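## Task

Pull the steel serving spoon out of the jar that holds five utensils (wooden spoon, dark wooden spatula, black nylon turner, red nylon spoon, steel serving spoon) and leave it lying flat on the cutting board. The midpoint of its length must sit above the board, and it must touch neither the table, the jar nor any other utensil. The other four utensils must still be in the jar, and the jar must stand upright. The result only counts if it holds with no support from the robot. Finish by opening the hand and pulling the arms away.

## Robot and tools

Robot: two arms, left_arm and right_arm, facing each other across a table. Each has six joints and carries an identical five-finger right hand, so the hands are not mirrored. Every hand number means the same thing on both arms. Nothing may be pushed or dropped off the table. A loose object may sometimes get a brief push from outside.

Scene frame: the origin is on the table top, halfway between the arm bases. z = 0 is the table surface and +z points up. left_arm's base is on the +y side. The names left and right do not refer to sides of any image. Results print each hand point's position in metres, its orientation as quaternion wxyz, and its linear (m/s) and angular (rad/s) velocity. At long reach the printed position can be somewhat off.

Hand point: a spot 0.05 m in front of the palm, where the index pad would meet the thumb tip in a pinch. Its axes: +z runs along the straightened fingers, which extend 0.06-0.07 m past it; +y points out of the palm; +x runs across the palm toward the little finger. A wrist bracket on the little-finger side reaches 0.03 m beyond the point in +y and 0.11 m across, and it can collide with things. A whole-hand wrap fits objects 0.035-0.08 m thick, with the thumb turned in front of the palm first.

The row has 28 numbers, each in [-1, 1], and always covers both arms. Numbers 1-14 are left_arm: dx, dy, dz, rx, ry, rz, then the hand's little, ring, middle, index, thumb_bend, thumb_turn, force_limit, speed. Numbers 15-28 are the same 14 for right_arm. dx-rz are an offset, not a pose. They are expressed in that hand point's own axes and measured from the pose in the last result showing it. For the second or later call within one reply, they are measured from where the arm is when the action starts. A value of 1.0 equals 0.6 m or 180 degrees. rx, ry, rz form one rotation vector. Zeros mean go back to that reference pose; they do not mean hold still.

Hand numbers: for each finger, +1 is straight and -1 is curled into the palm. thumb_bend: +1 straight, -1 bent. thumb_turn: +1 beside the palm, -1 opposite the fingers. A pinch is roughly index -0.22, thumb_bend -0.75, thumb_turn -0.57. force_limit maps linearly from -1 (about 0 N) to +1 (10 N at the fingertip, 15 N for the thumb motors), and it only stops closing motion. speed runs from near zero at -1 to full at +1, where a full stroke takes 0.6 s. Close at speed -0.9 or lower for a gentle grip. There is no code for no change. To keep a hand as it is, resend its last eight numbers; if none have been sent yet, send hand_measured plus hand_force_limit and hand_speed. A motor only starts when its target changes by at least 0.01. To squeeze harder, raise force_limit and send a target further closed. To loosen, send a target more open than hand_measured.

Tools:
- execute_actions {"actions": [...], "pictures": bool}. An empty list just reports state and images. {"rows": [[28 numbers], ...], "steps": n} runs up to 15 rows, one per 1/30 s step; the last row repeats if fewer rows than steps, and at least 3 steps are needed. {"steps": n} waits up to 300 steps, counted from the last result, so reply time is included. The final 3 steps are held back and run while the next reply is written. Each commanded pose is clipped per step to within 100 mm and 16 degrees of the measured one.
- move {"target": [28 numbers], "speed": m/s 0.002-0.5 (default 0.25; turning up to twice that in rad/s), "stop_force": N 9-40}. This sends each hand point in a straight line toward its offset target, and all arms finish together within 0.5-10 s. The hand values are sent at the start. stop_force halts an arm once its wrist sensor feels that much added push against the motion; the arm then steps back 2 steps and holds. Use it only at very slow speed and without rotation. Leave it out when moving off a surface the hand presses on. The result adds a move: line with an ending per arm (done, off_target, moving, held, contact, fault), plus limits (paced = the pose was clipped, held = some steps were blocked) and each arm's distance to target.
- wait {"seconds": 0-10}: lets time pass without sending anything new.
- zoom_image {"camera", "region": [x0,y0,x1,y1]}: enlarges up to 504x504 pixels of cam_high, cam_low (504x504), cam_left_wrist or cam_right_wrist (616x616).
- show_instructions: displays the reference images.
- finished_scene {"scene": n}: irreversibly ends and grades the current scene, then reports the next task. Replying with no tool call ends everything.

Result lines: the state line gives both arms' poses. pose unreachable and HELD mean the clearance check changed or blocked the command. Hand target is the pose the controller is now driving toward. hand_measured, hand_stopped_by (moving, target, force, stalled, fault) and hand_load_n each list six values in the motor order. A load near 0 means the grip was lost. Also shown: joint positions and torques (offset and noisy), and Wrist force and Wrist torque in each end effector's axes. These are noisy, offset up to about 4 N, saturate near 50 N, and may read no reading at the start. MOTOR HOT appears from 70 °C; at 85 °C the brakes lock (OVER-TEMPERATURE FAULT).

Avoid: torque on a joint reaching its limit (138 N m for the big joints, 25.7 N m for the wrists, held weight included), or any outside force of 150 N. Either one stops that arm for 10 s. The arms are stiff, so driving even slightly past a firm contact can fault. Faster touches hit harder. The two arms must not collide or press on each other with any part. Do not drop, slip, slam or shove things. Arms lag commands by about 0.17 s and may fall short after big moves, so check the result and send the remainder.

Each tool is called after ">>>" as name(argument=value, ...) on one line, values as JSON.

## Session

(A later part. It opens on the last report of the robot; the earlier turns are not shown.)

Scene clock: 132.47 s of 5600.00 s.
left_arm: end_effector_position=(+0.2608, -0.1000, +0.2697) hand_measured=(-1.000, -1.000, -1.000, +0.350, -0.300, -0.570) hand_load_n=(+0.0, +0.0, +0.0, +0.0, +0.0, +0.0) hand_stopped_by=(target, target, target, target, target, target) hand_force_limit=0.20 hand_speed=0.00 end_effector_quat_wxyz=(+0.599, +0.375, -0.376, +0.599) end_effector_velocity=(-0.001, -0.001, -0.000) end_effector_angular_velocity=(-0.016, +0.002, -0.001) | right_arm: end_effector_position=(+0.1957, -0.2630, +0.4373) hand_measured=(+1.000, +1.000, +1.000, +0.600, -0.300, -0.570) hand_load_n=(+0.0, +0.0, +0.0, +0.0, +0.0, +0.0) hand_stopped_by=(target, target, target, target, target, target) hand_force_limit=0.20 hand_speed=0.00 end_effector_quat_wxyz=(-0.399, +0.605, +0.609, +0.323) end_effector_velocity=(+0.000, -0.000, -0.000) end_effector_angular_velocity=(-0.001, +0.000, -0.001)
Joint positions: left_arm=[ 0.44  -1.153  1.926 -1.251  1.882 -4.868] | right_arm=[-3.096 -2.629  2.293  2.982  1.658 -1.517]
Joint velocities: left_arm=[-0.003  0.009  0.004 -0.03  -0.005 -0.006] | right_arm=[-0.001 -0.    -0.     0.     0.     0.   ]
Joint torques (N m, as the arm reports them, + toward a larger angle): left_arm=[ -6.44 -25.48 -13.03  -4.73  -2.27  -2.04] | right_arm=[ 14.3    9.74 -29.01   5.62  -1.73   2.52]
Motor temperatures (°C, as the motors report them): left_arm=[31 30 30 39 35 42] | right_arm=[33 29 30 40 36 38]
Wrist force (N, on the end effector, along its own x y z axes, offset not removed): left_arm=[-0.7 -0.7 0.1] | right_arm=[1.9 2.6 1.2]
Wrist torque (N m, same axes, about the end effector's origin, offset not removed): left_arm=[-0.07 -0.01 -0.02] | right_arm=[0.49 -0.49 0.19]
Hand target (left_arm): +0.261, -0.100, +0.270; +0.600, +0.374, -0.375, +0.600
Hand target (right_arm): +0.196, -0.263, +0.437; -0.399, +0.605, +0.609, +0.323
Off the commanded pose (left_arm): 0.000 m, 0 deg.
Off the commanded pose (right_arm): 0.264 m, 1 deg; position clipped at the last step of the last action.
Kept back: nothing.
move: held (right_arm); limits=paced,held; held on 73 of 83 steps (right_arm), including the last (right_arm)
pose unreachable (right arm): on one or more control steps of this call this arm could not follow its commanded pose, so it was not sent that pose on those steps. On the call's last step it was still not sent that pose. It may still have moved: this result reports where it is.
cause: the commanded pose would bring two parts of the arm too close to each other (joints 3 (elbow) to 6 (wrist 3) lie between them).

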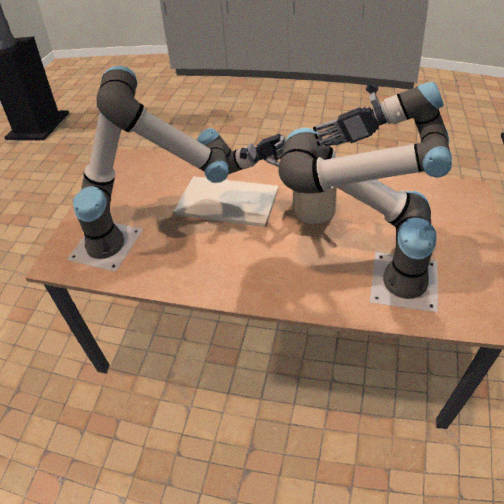

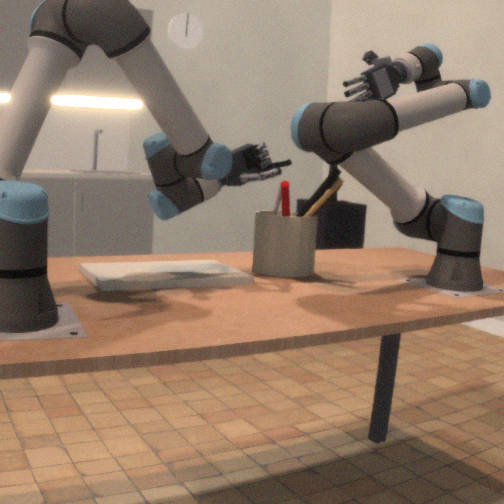

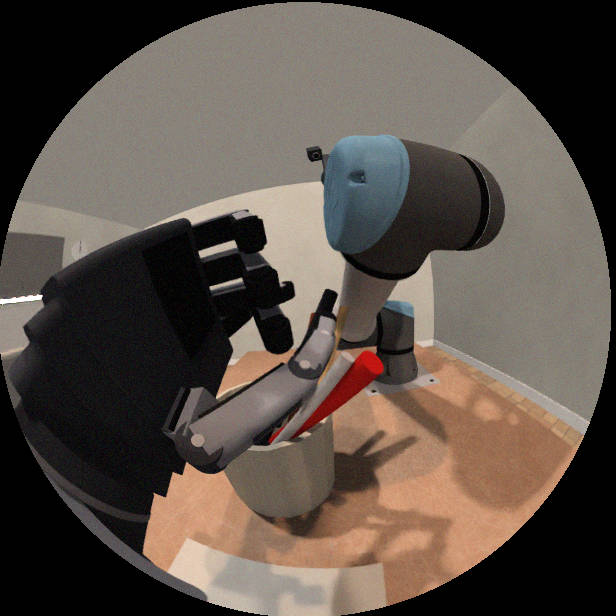

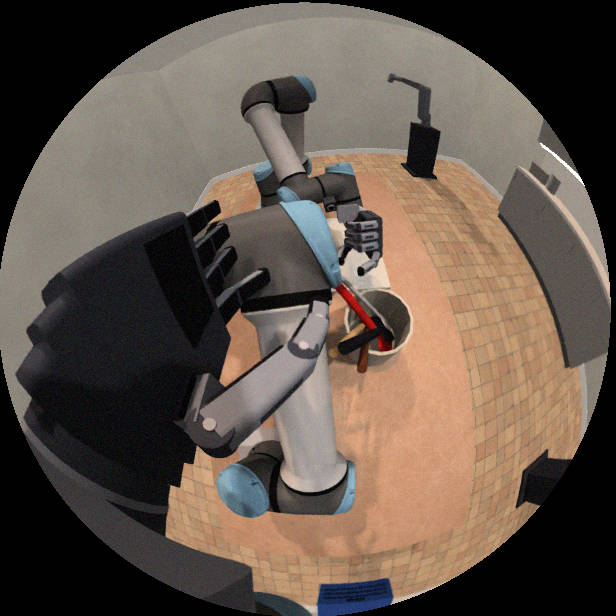

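>>> move(target=[0,0,0,0,0,0,-1,-1,-1,0.35,-0.3,-0.57,0.2,0,0.2,-0.355,-0.08,0,0,0,1,1,1,0.6,-0.3,-0.57,0.2,0], speed=0.12)

Scene clock: 139.83 s of 5600.00 s.
left_arm: end_effector_position=(+0.2608, -0.1000, +0.2697) hand_measured=(-1.000, -1.000, -1.000, +0.350, -0.300, -0.570) hand_load_n=(+0.0, +0.0, +0.0, +0.0, +0.0, +0.0) hand_stopped_by=(target, target, target, target, target, target) hand_force_limit=0.20 hand_speed=0.00 end_effector_quat_wxyz=(+0.599, +0.375, -0.376, +0.599) end_effector_velocity=(+0.000, +0.000, +0.001) end_effector_angular_velocity=(-0.002, -0.001, +0.001) | right_arm: end_effector_position=(-0.0053, -0.2589, +0.5840) hand_measured=(+1.000, +1.000, +1.000, +0.600, -0.300, -0.570) hand_load_n=(+0.0, +0.0, +0.0, +0.0, +0.0, +0.0) hand_stopped_by=(target, target, target, target, target, target) hand_force_limit=0.20 hand_speed=0.00 end_effector_quat_wxyz=(-0.352, +0.627, +0.690, +0.081) end_effector_velocity=(-0.001, +0.000, +0.000) end_effector_angular_velocity=(-0.021, -0.077, -0.057)
Joint positions: left_arm=[ 0.44  -1.153  1.926 -1.251  1.882 -4.868] | right_arm=[-1.768 -2.195  1.525  2.838  1.106 -0.476]
Joint velocities: left_arm=[ 0.    -0.    -0.    -0.001 -0.     0.001] | right_arm=[ 0.145  0.035 -0.071 -0.129 -0.111  0.189]
Joint torques (N m, as the arm reports them, + toward a larger angle): left_arm=[  6.66 -48.27 -25.42   0.07   2.09   2.25] | right_arm=[ 14.55  22.68 -25.59   0.24  -2.52   2.51]
Motor temperatures (°C, as the motors report them): left_arm=[31 30 30 39 35 42] | right_arm=[33 29 30 40 36 38]
Wrist force (N, on the end effector, along its own x y z axes, offset not removed): left_arm=[0.5 -1.2 0.4] | right_arm=[2.1 1.3 2.8]
Wrist torque (N m, same axes, about the end effector's origin, offset not removed): left_arm=[-0.18 -0.24 0.12] | right_arm=[0.16 -0.59 0.10]
Hand target (left_arm): +0.261, -0.100, +0.270; +0.599, +0.375, -0.376, +0.599
Hand target (right_arm): -0.005, -0.259, +0.584; -0.346, +0.631, +0.689, +0.086
Off the commanded pose (left_arm): 0.000 m, 0 deg.
Off the commanded pose (right_arm): 0.002 m, 30 deg; orientation clipped at the last step of the last action.
Kept back: nothing.
move: moving (right_arm; no rest 5 s after the path's end); limits=paced

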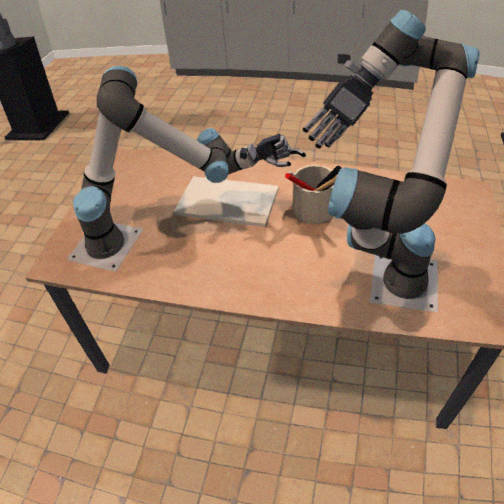

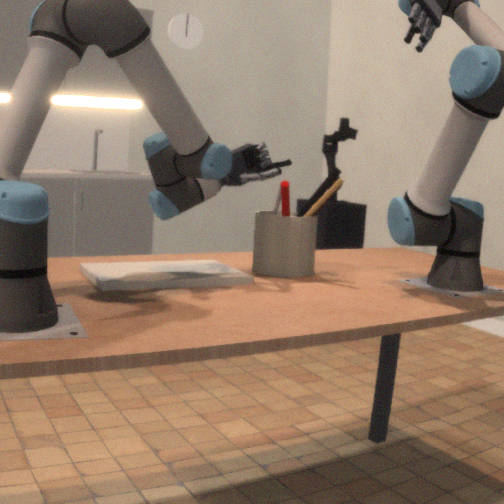

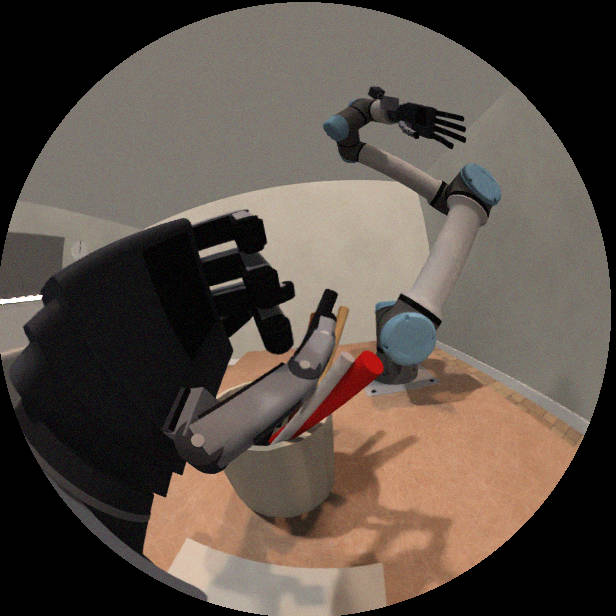

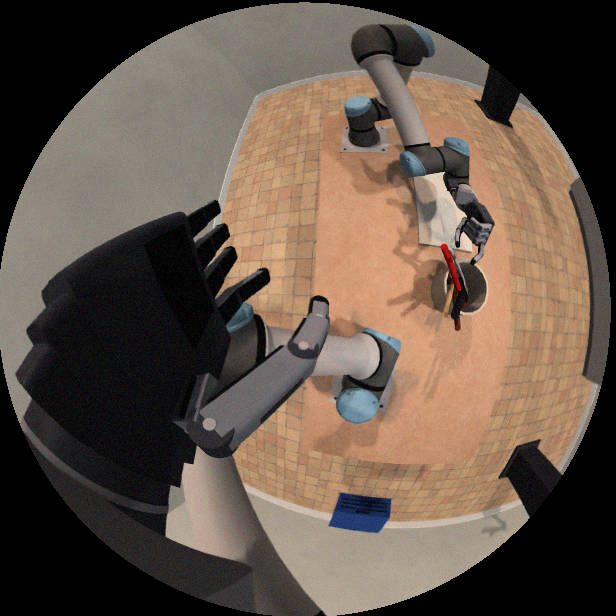

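>>> move(target=[0,-0.045,0,0,0,0,-1,-1,-1,0.35,-0.3,-0.57,0.2,0,0,0,0,0,0,0,1,1,1,0.6,-0.3,-0.57,0.2,0], speed=0.05)

>>> move(target=[-0.0675,0,-0.033,0,0,0,-1,-1,-1,0.35,-0.3,-0.57,0.2,0,0,0,0,0,0,0,1,1,1,0.6,-0.3,-0.57,0.2,0], speed=0.03)

>>> move(target=[0,0.035,0,0,0,0,-1,-1,-1,0.35,-0.3,-0.57,0.2,0,0,0,0,0,0,0,1,1,1,0.6,-0.3,-0.57,0.2,0], speed=0.015)

>>> zoom_image(camera="cam_left_wrist", region=[200,220,460,460])

>>> zoom_image(camera="cam_high", region=[230,130,370,230])

Scene clock: 145.30 s of 5600.00 s.
left_arm: end_effector_position=(+0.2875, -0.1001, +0.2697) hand_measured=(-1.000, -1.000, -1.000, +0.350, -0.300, -0.570) hand_load_n=(+0.0, +0.0, +0.0, +0.0, +0.0, +0.0) hand_stopped_by=(target, target, target, target, target, target) hand_force_limit=0.20 hand_speed=0.00 end_effector_quat_wxyz=(+0.599, +0.375, -0.376, +0.599) end_effector_velocity=(+0.001, -0.000, +0.000) end_effector_angular_velocity=(-0.001, -0.001, -0.001) | right_arm: end_effector_position=(-0.0052, -0.2584, +0.5840) hand_measured=(+1.000, +1.000, +1.000, +0.600, -0.300, -0.570) hand_load_n=(+0.0, +0.0, +0.0, +0.0, +0.0, +0.0) hand_stopped_by=(target, target, target, target, target, target) hand_force_limit=0.20 hand_speed=0.00 end_effector_quat_wxyz=(-0.350, +0.628, +0.691, +0.080) end_effector_velocity=(+0.001, -0.000, -0.000) end_effector_angular_velocity=(+0.010, +0.014, +0.006)
Joint positions: left_arm=[ 0.49  -1.124  1.881 -1.242  1.926 -4.892] | right_arm=[-1.371 -2.045  1.415  2.57   0.921 -0.057]
Joint velocities: left_arm=[ 0.003  0.001 -0.003  0.     0.004 -0.002] | right_arm=[-0.099 -0.039  0.048  0.081  0.027 -0.128]
Joint torques (N m, as the arm reports them, + toward a larger angle): left_arm=[  6.35 -27.95 -27.01   0.15   2.17  -2.02] | right_arm=[-16.11  -6.15  -5.91   5.73   1.15  -2.9 ]
Motor temperatures (°C, as the motors report them): left_arm=[31 30 30 39 35 42] | right_arm=[33 29 30 40 36 38]
Wrist force (N, on the end effector, along its own x y z axes, offset not removed): left_arm=[0.8 -1.0 1.7] | right_arm=[0.7 4.5 0.8]
Wrist torque (N m, same axes, about the end effector's origin, offset not removed): left_arm=[-0.21 -0.38 0.13] | right_arm=[0.84 -0.29 0.24]
Hand target (left_arm): +0.288, -0.100, +0.270; +0.599, +0.375, -0.376, +0.599
Hand target (right_arm): -0.005, -0.258, +0.584; -0.351, +0.627, +0.691, +0.080
Off the commanded pose (left_arm): 0.000 m, 0 deg.
Off the commanded pose (right_arm): 0.000 m, 0 deg.
Kept back: nothing.
move: done
The robot had not come to rest in time, so this move's path started while it was still moving.

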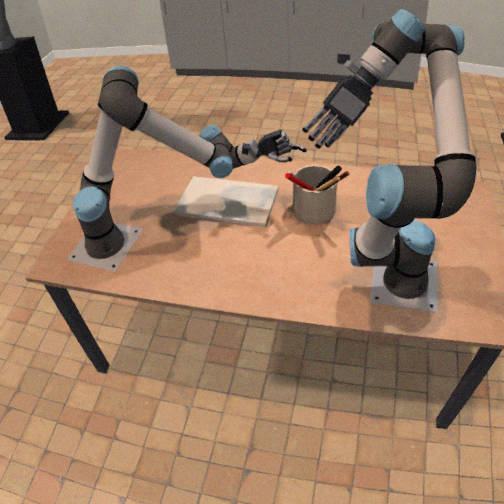

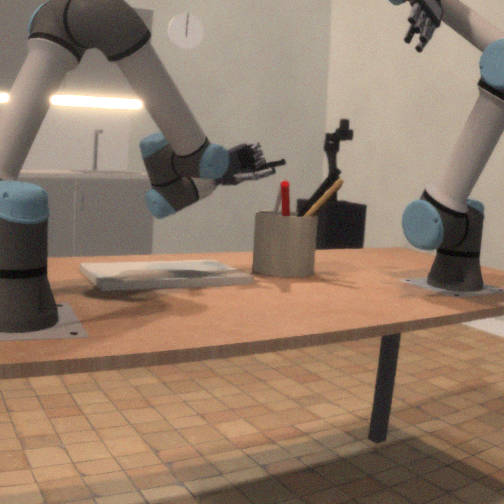

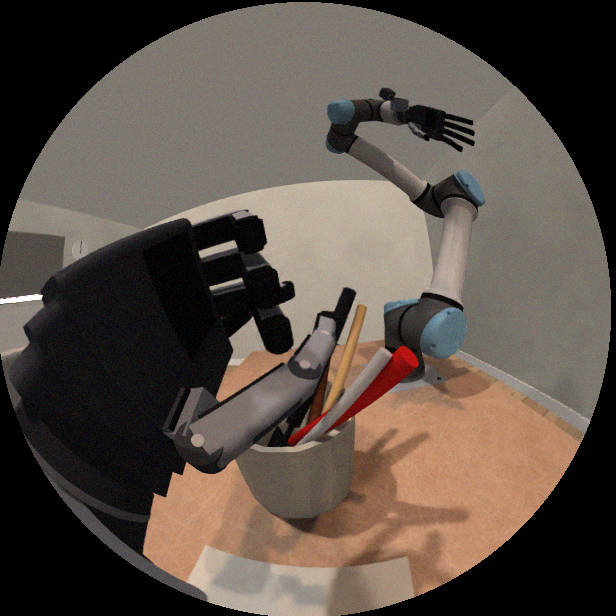

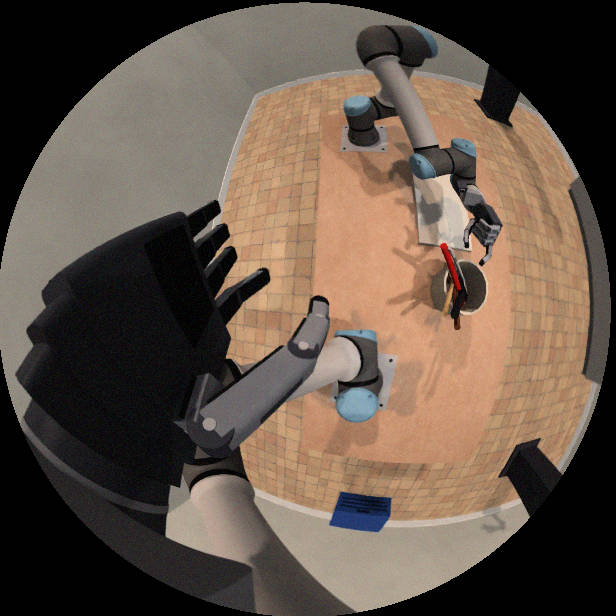

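Scene clock: 147.20 s of 5600.00 s.
left_arm: end_effector_position=(+0.2876, -0.0999, +0.2249) hand_measured=(-1.000, -1.000, -1.000, +0.350, -0.300, -0.570) hand_load_n=(+0.0, +0.0, +0.0, +0.0, +0.0, +0.0) hand_stopped_by=(target, target, target, target, target, target) hand_force_limit=0.20 hand_speed=0.00 end_effector_quat_wxyz=(+0.599, +0.375, -0.376, +0.599) end_effector_velocity=(+0.001, +0.000, -0.004) end_effector_angular_velocity=(+0.001, +0.000, +0.002) | right_arm: end_effector_position=(-0.0052, -0.2584, +0.5840) hand_measured=(+1.000, +1.000, +1.000, +0.600, -0.300, -0.570) hand_load_n=(+0.0, +0.0, +0.0, +0.0, +0.0, +0.0) hand_stopped_by=(target, target, target, target, target, target) hand_force_limit=0.20 hand_speed=0.00 end_effector_quat_wxyz=(-0.350, +0.628, +0.691, +0.080) end_effector_velocity=(-0.000, +0.000, +0.000) end_effector_angular_velocity=(+0.001, +0.001, +0.001)
Joint positions: left_arm=[ 0.49  -1.044  1.907 -1.348  1.926 -4.892] | right_arm=[-1.371 -2.045  1.415  2.57   0.921 -0.057]
Joint velocities: left_arm=[ 0.001  0.007  0.    -0.005 -0.     0.   ] | right_arm=[ 0.001  0.     0.    -0.    -0.001  0.   ]
Joint torques (N m, as the arm reports them, + toward a larger angle): left_arm=[  7.33 -30.31 -10.94  -5.02   1.5   -1.43] | right_arm=[ 12.91  15.7  -25.92   0.45  -2.86   2.38]
Motor temperatures (°C, as the motors report them): left_arm=[31 30 30 39 35 42] | right_arm=[33 29 30 40 36 38]
Wrist force (N, on the end effector, along its own x y z axes, offset not removed): left_arm=[-0.5 -0.6 0.8] | right_arm=[-1.4 3.8 1.4]
Wrist torque (N m, same axes, about the end effector's origin, offset not removed): left_arm=[-0.08 -0.14 -0.02] | right_arm=[0.66 0.01 0.01]
Hand target (left_arm): +0.288, -0.100, +0.225; +0.599, +0.375, -0.376, +0.599
Hand target (right_arm): -0.005, -0.258, +0.584; -0.350, +0.628, +0.691, +0.080
Off the commanded pose (left_arm): 0.000 m, 0 deg.
Off the commanded pose (right_arm): 0.000 m, 0 deg.
Kept back: nothing.
move: done

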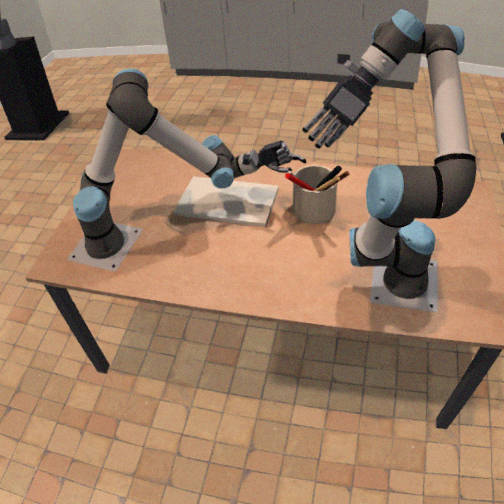

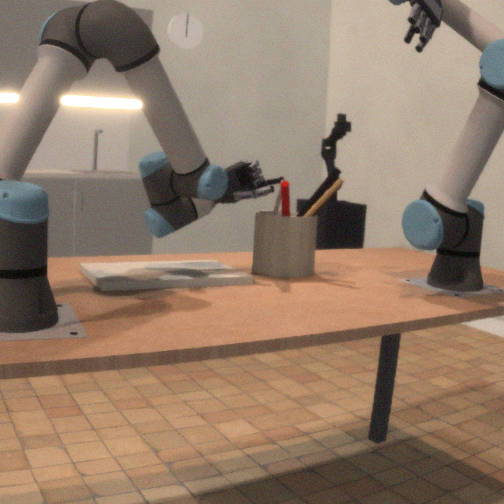

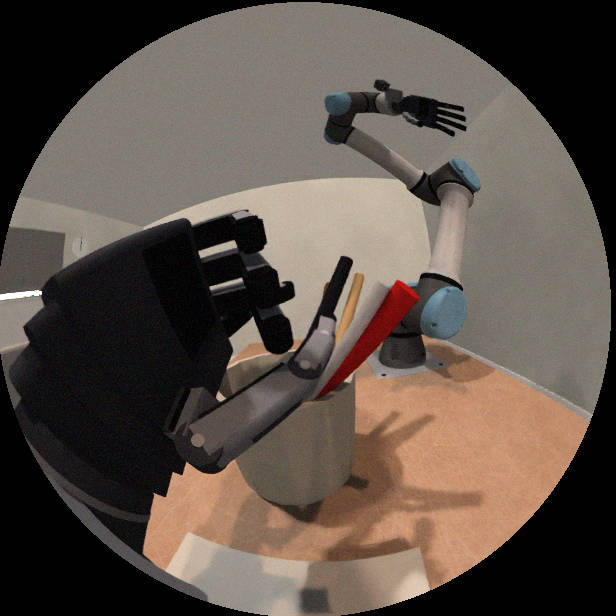

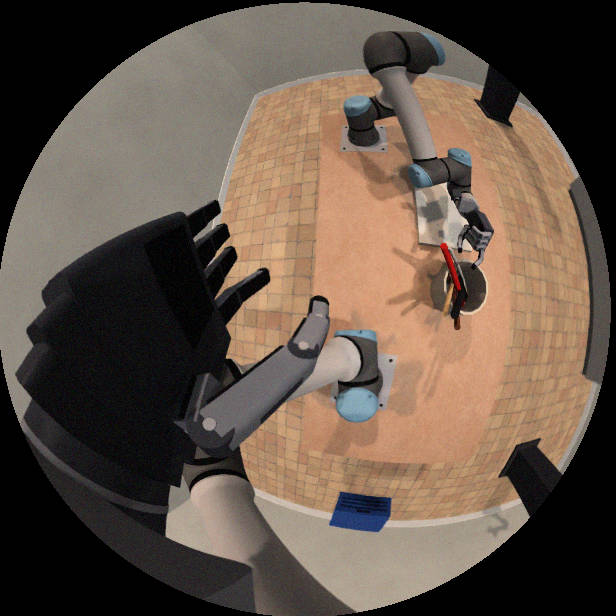

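Scene clock: 148.90 s of 5600.00 s.
left_arm: end_effector_position=(+0.2669, -0.0999, +0.2249) hand_measured=(-1.000, -1.000, -1.000, +0.350, -0.300, -0.570) hand_load_n=(+0.0, +0.0, +0.0, +0.0, -0.5, +0.0) hand_stopped_by=(target, target, target, target, target, target) hand_force_limit=0.20 hand_speed=0.00 end_effector_quat_wxyz=(+0.599, +0.375, -0.376, +0.599) end_effector_velocity=(-0.002, +0.000, +0.000) end_effector_angular_velocity=(+0.000, +0.001, +0.000) | right_arm: end_effector_position=(-0.0052, -0.2584, +0.5840) hand_measured=(+1.000, +1.000, +1.000, +0.600, -0.300, -0.570) hand_load_n=(+0.0, +0.0, +0.0, +0.0, +0.0, +0.0) hand_stopped_by=(target, target, target, target, target, target) hand_force_limit=0.20 hand_speed=0.00 end_effector_quat_wxyz=(-0.350, +0.628, +0.691, +0.080) end_effector_velocity=(-0.000, -0.000, -0.000) end_effector_angular_velocity=(-0.001, -0.001, +0.001)
Joint positions: left_arm=[ 0.452 -1.064  1.943 -1.358  1.893 -4.873] | right_arm=[-1.371 -2.045  1.415  2.57   0.921 -0.057]
Joint velocities: left_arm=[-0.004 -0.003  0.005 -0.    -0.004  0.002] | right_arm=[ 0.    -0.    -0.     0.     0.001 -0.   ]
Joint torques (N m, as the arm reports them, + toward a larger angle): left_arm=[ -6.04 -51.21 -11.07  -4.83  -2.48   2.35] | right_arm=[ 11.95  14.56 -25.56   0.65  -2.72   2.24]
Motor temperatures (°C, as the motors report them): left_arm=[31 30 30 39 35 42] | right_arm=[33 29 30 40 36 38]
Wrist force (N, on the end effector, along its own x y z axes, offset not removed): left_arm=[-0.4 -1.4 0.1] | right_arm=[0.5 1.1 3.0]
Wrist torque (N m, same axes, about the end effector's origin, offset not removed): left_arm=[-0.18 -0.14 0.02] | right_arm=[0.12 -0.31 0.02]
Hand target (left_arm): +0.267, -0.100, +0.225; +0.599, +0.375, -0.376, +0.599
Hand target (right_arm): -0.005, -0.258, +0.584; -0.350, +0.628, +0.691, +0.080
Off the commanded pose (left_arm): 0.000 m, 0 deg.
Off the commanded pose (right_arm): 0.000 m, 0 deg.
Kept back: nothing.
move: done

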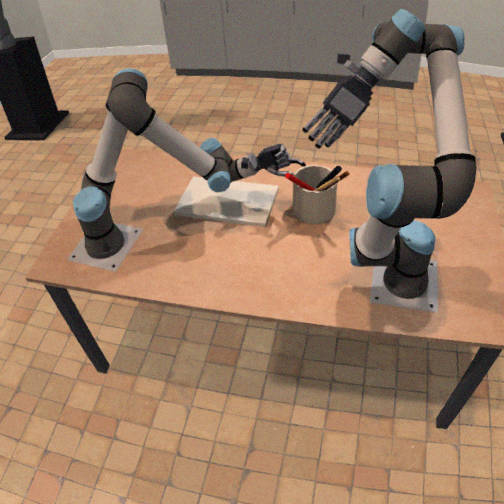

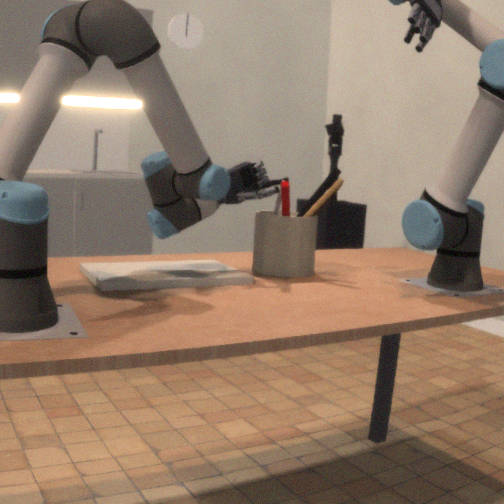

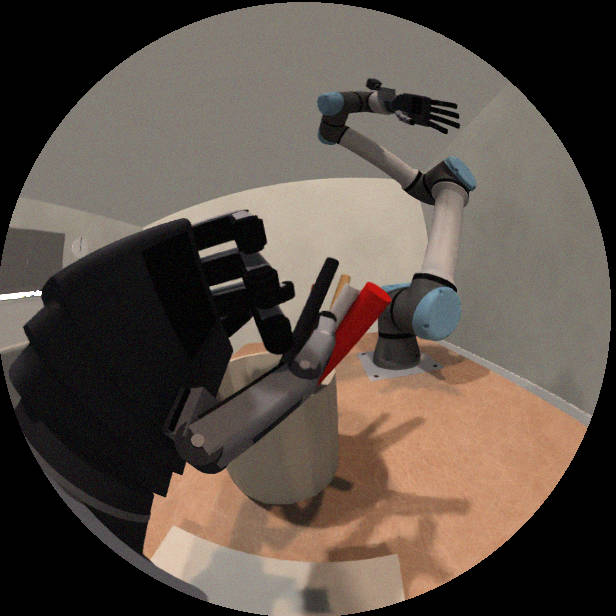

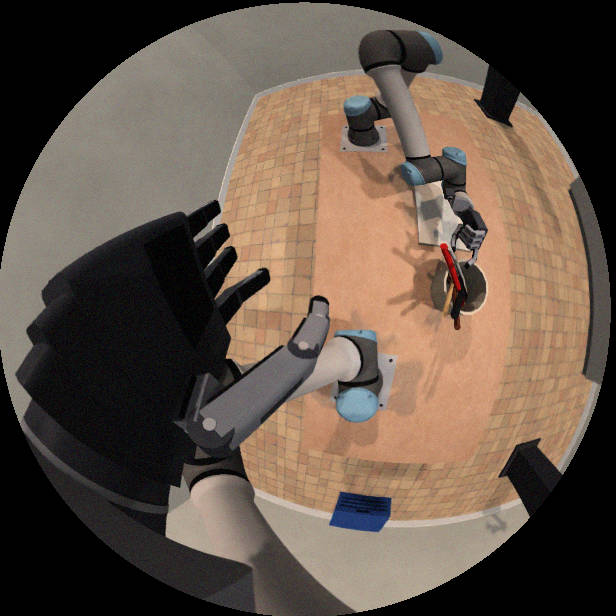

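Region (200, 220, 460, 460) of cam_left_wrist's 616x616 image, scaled by 1.938, with more detail than that image has; it fills the top 465 rows of this view, and the rest is white.

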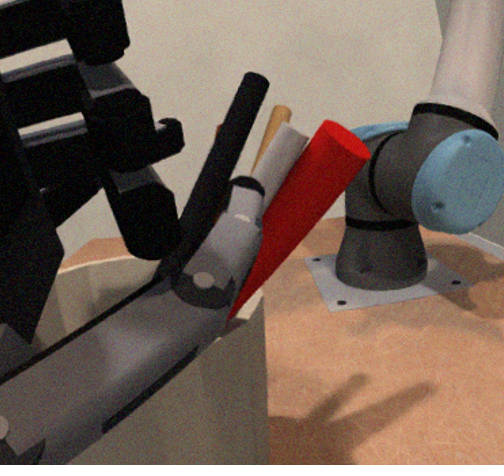

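Region (230, 130, 370, 230) of cam_high's 504x504 image, scaled by 3.600, with more detail than that image has; it fills the top 360 rows of this view, and the rest is white.

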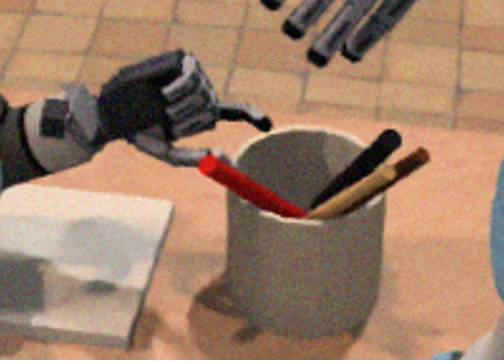

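>>> move(target=[0,-0.02,0,0,0,0,-1,-1,-1,0.35,-0.3,-0.57,0.2,0,0,0,0,0,0,0,1,1,1,0.6,-0.3,-0.57,0.2,0], speed=0.03)

>>> move(target=[0,0,-0.025,0,0,0,-1,-1,-1,0.35,-0.3,-0.57,0.2,0,0,0,0,0,0,0,1,1,1,0.6,-0.3,-0.57,0.2,0], speed=0.03)

>>> move(target=[0,0.035,0,0,0,0,-1,-1,-1,0.35,-0.3,-0.57,0.2,0,0,0,0,0,0,0,1,1,1,0.6,-0.3,-0.57,0.2,0], speed=0.015)

>>> zoom_image(camera="cam_left_wrist", region=[200,220,460,460])

>>> zoom_image(camera="cam_high", region=[230,130,370,230])

Scene clock: 149.97 s of 5600.00 s.
left_arm: end_effector_position=(+0.2786, -0.0999, +0.2249) hand_measured=(-1.000, -1.000, -1.000, +0.350, -0.300, -0.570) hand_load_n=(+0.0, +0.0, +0.0, +0.0, +0.0, +0.0) hand_stopped_by=(target, target, target, target, target, target) hand_force_limit=0.20 hand_speed=0.00 end_effector_quat_wxyz=(+0.599, +0.375, -0.376, +0.599) end_effector_velocity=(+0.003, -0.000, +0.000) end_effector_angular_velocity=(-0.001, -0.002, +0.000) | right_arm: end_effector_position=(-0.0052, -0.2584, +0.5840) hand_measured=(+1.000, +1.000, +1.000, +0.600, -0.300, -0.570) hand_load_n=(+0.0, +0.0, +0.0, +0.0, +0.0, +0.0) hand_stopped_by=(target, target, target, target, target, target) hand_force_limit=0.20 hand_speed=0.00 end_effector_quat_wxyz=(-0.350, +0.628, +0.691, +0.080) end_effector_velocity=(-0.000, +0.000, +0.000) end_effector_angular_velocity=(+0.000, -0.000, -0.000)
Joint positions: left_arm=[ 0.474 -1.052  1.923 -1.353  1.912 -4.884] | right_arm=[-1.371 -2.045  1.415  2.57   0.921 -0.057]
Joint velocities: left_arm=[ 0.005  0.003 -0.005  0.001  0.004 -0.001] | right_arm=[ 0. -0. -0.  0. -0.  0.]
Joint torques (N m, as the arm reports them, + toward a larger angle): left_arm=[  5.96 -28.88 -24.41   0.05   2.01  -2.24] | right_arm=[ 12.81  15.12 -24.66   0.64  -2.75   2.24]
Motor temperatures (°C, as the motors report them): left_arm=[31 30 30 39 35 42] | right_arm=[33 29 30 40 36 38]
Wrist force (N, on the end effector, along its own x y z axes, offset not removed): left_arm=[0.0 -1.2 1.9] | right_arm=[1.2 1.8 1.6]
Wrist torque (N m, same axes, about the end effector's origin, offset not removed): left_arm=[-0.31 -0.28 0.14] | right_arm=[0.33 -0.32 0.06]
Hand target (left_arm): +0.279, -0.100, +0.225; +0.599, +0.375, -0.376, +0.599
Hand target (right_arm): -0.005, -0.258, +0.584; -0.350, +0.628, +0.691, +0.080
Off the commanded pose (left_arm): 0.000 m, 0 deg.
Off the commanded pose (right_arm): 0.000 m, 0 deg.
Kept back: nothing.
move: done

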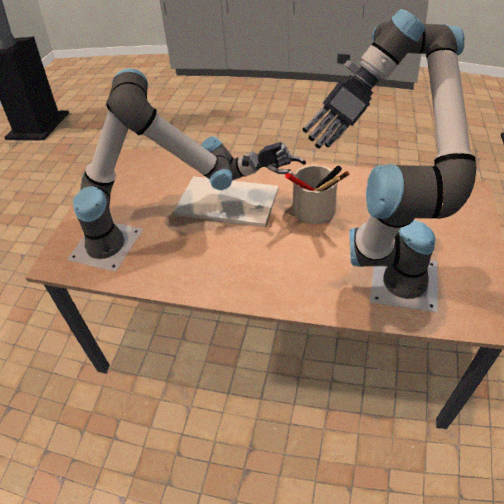

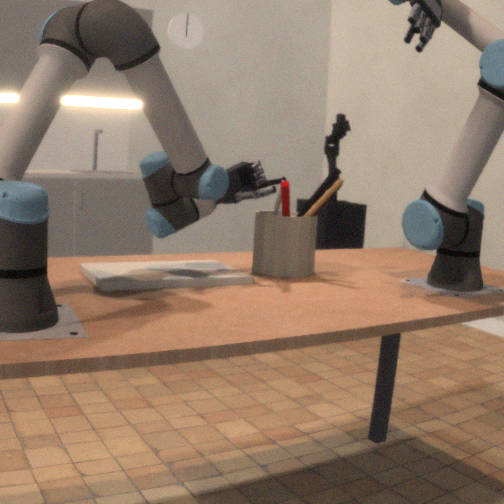

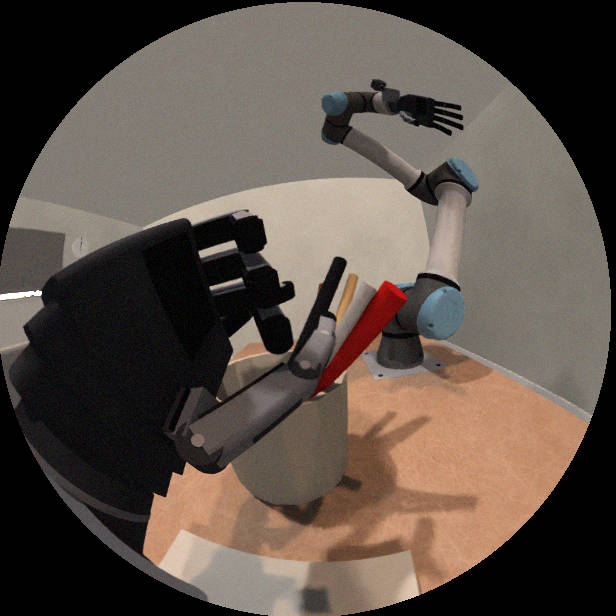

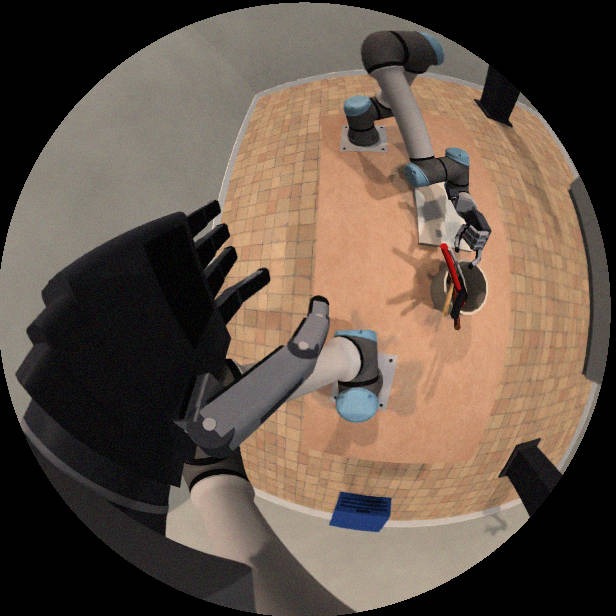

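Scene clock: 150.83 s of 5600.00 s.
left_arm: end_effector_position=(+0.2786, -0.0868, +0.2185) hand_measured=(-1.000, -1.000, -1.000, +0.350, -0.300, -0.570) hand_load_n=(+0.0, +0.0, +0.0, +0.0, +0.0, +0.0) hand_stopped_by=(target, target, target, target, target, target) hand_force_limit=0.20 hand_speed=0.00 end_effector_quat_wxyz=(+0.599, +0.375, -0.376, +0.599) end_effector_velocity=(+0.000, +0.003, -0.001) end_effector_angular_velocity=(-0.001, -0.001, +0.000) | right_arm: end_effector_position=(-0.0052, -0.2584, +0.5840) hand_measured=(+1.000, +1.000, +1.000, +0.600, -0.300, -0.570) hand_load_n=(+0.0, +0.0, +0.0, +0.0, +0.0, +0.0) hand_stopped_by=(target, target, target, target, target, target) hand_force_limit=0.20 hand_speed=0.00 end_effector_quat_wxyz=(-0.350, +0.628, +0.691, +0.080) end_effector_velocity=(+0.000, +0.000, +0.000) end_effector_angular_velocity=(+0.000, -0.000, -0.000)
Joint positions: left_arm=[ 0.483 -1.057  1.958 -1.384  1.921 -4.889] | right_arm=[-1.371 -2.045  1.415  2.57   0.921 -0.057]
Joint velocities: left_arm=[ 0.003 -0.     0.006 -0.008  0.003 -0.001] | right_arm=[-0.001  0.     0.     0.    -0.    -0.001]
Joint torques (N m, as the arm reports them, + toward a larger angle): left_arm=[  7.69 -49.56  -9.86  -4.71   2.32  -2.04] | right_arm=[ 13.03  14.96 -24.6    0.81  -2.7    2.  ]
Motor temperatures (°C, as the motors report them): left_arm=[31 30 30 39 35 42] | right_arm=[33 29 30 40 36 38]
Wrist force (N, on the end effector, along its own x y z axes, offset not removed): left_arm=[-0.4 -1.8 0.3] | right_arm=[2.7 2.8 1.8]
Wrist torque (N m, same axes, about the end effector's origin, offset not removed): left_arm=[-0.26 -0.18 -0.02] | right_arm=[0.40 -0.56 0.23]
Hand target (left_arm): +0.279, -0.086, +0.218; +0.599, +0.375, -0.376, +0.599
Hand target (right_arm): -0.005, -0.258, +0.584; -0.350, +0.628, +0.691, +0.080
Off the commanded pose (left_arm): 0.000 m, 0 deg.
Off the commanded pose (right_arm): 0.000 m, 0 deg.
Kept back: nothing.
move: done

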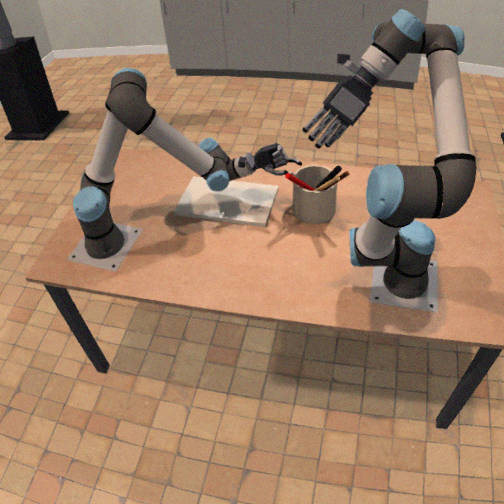

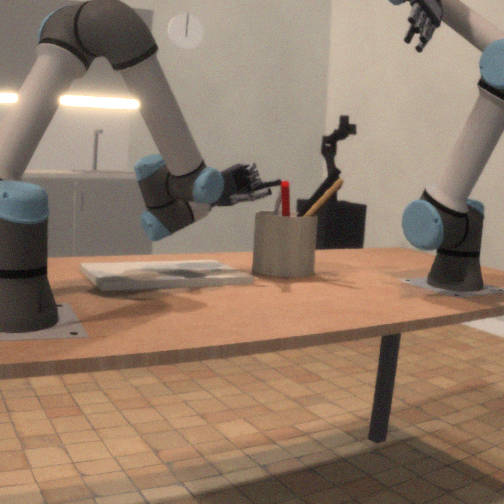

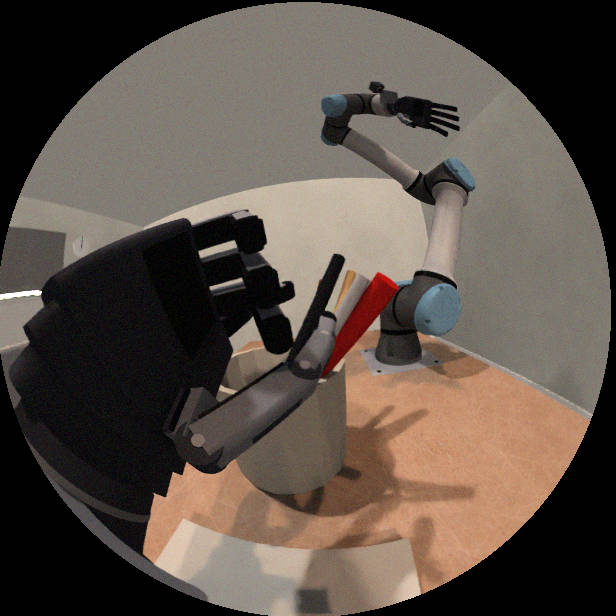

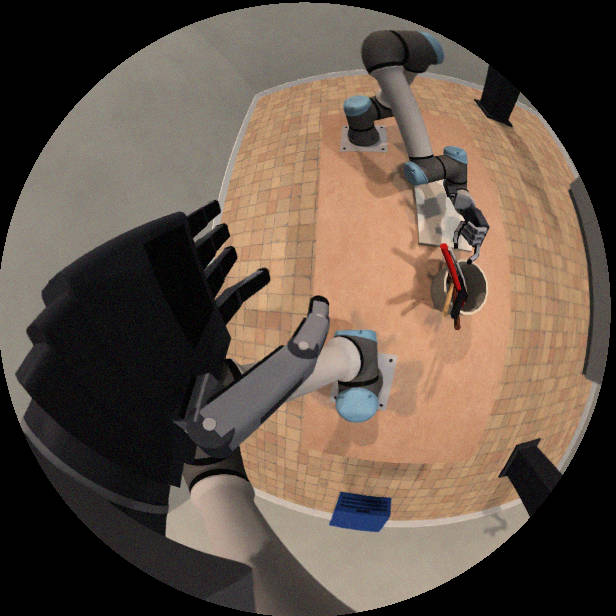

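Scene clock: 152.53 s of 5600.00 s.
left_arm: end_effector_position=(+0.2580, -0.0867, +0.2185) hand_measured=(-1.000, -1.000, -1.000, +0.350, -0.300, -0.570) hand_load_n=(+0.0, +0.0, +0.0, +0.0, +0.0, +0.0) hand_stopped_by=(target, target, target, target, target, target) hand_force_limit=0.20 hand_speed=0.00 end_effector_quat_wxyz=(+0.599, +0.375, -0.376, +0.599) end_effector_velocity=(-0.002, +0.000, +0.000) end_effector_angular_velocity=(-0.000, -0.001, +0.001) | right_arm: end_effector_position=(-0.0052, -0.2584, +0.5840) hand_measured=(+1.000, +1.000, +1.000, +0.600, -0.300, -0.570) hand_load_n=(+0.0, +0.0, +0.0, +0.0, +0.0, +0.0) hand_stopped_by=(target, target, target, target, target, target) hand_force_limit=0.20 hand_speed=0.00 end_effector_quat_wxyz=(-0.350, +0.628, +0.691, +0.080) end_effector_velocity=(+0.000, +0.000, -0.000) end_effector_angular_velocity=(-0.000, +0.002, -0.002)
Joint positions: left_arm=[ 0.444 -1.077  1.994 -1.394  1.886 -4.87 ] | right_arm=[-1.371 -2.045  1.415  2.57   0.921 -0.057]
Joint velocities: left_arm=[-0.004 -0.003  0.005 -0.002 -0.004  0.003] | right_arm=[-0.     0.     0.    -0.    -0.001  0.002]
Joint torques (N m, as the arm reports them, + toward a larger angle): left_arm=[ -8.03 -50.11  -9.91  -4.95  -2.65   2.34] | right_arm=[ 13.83  14.04 -24.93   0.62  -2.6    2.11]
Motor temperatures (°C, as the motors report them): left_arm=[31 30 30 39 35 42] | right_arm=[33 29 30 40 36 38]
Wrist force (N, on the end effector, along its own x y z axes, offset not removed): left_arm=[1.7 -0.6 1.4] | right_arm=[1.7 2.9 1.5]
Wrist torque (N m, same axes, about the end effector's origin, offset not removed): left_arm=[-0.13 -0.57 0.25] | right_arm=[0.60 -0.46 0.17]
Hand target (left_arm): +0.258, -0.087, +0.219; +0.599, +0.375, -0.376, +0.599
Hand target (right_arm): -0.005, -0.258, +0.584; -0.350, +0.628, +0.691, +0.080
Off the commanded pose (left_arm): 0.000 m, 0 deg.
Off the commanded pose (right_arm): 0.000 m, 0 deg.
Kept back: nothing.
move: done

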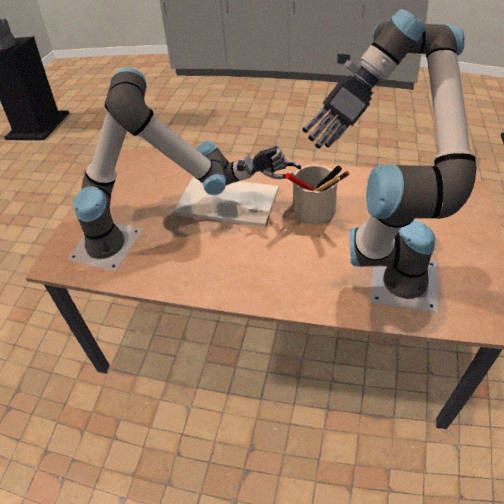

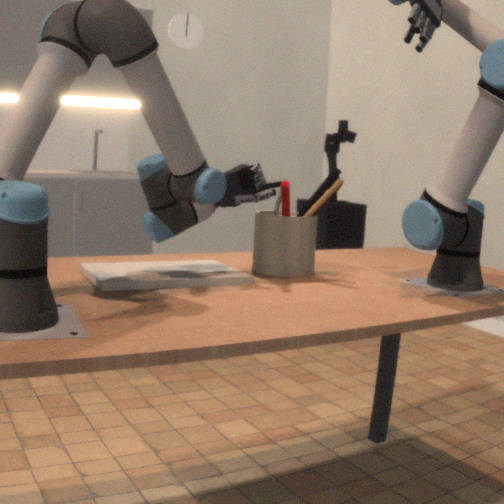

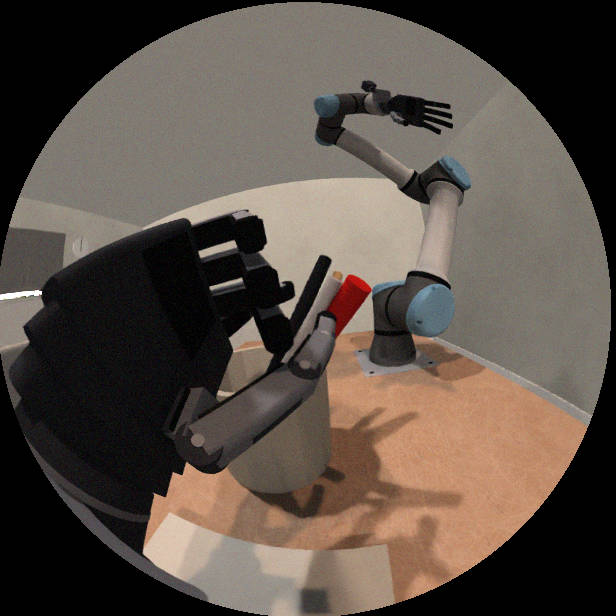

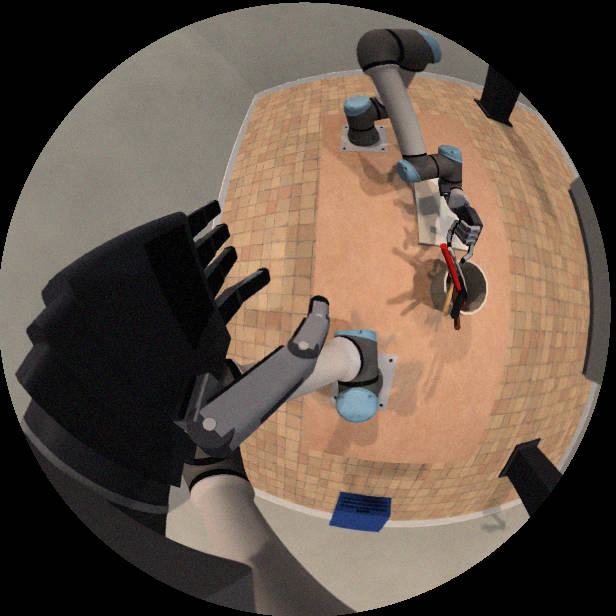

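Region (200, 220, 460, 460) of cam_left_wrist's 616x616 image, scaled by 1.938, with more detail than that image has; it fills the top 465 rows of this view, and the rest is white.

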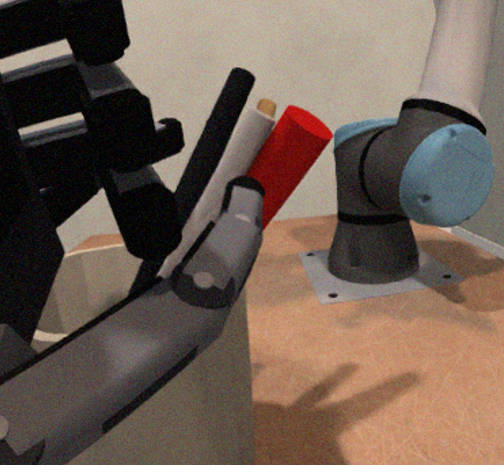

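Region (230, 130, 370, 230) of cam_high's 504x504 image, scaled by 3.600, with more detail than that image has; it fills the top 360 rows of this view, and the rest is white.

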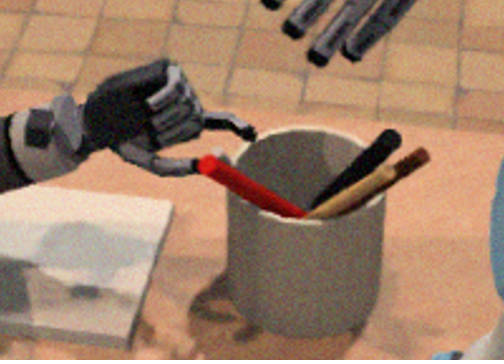

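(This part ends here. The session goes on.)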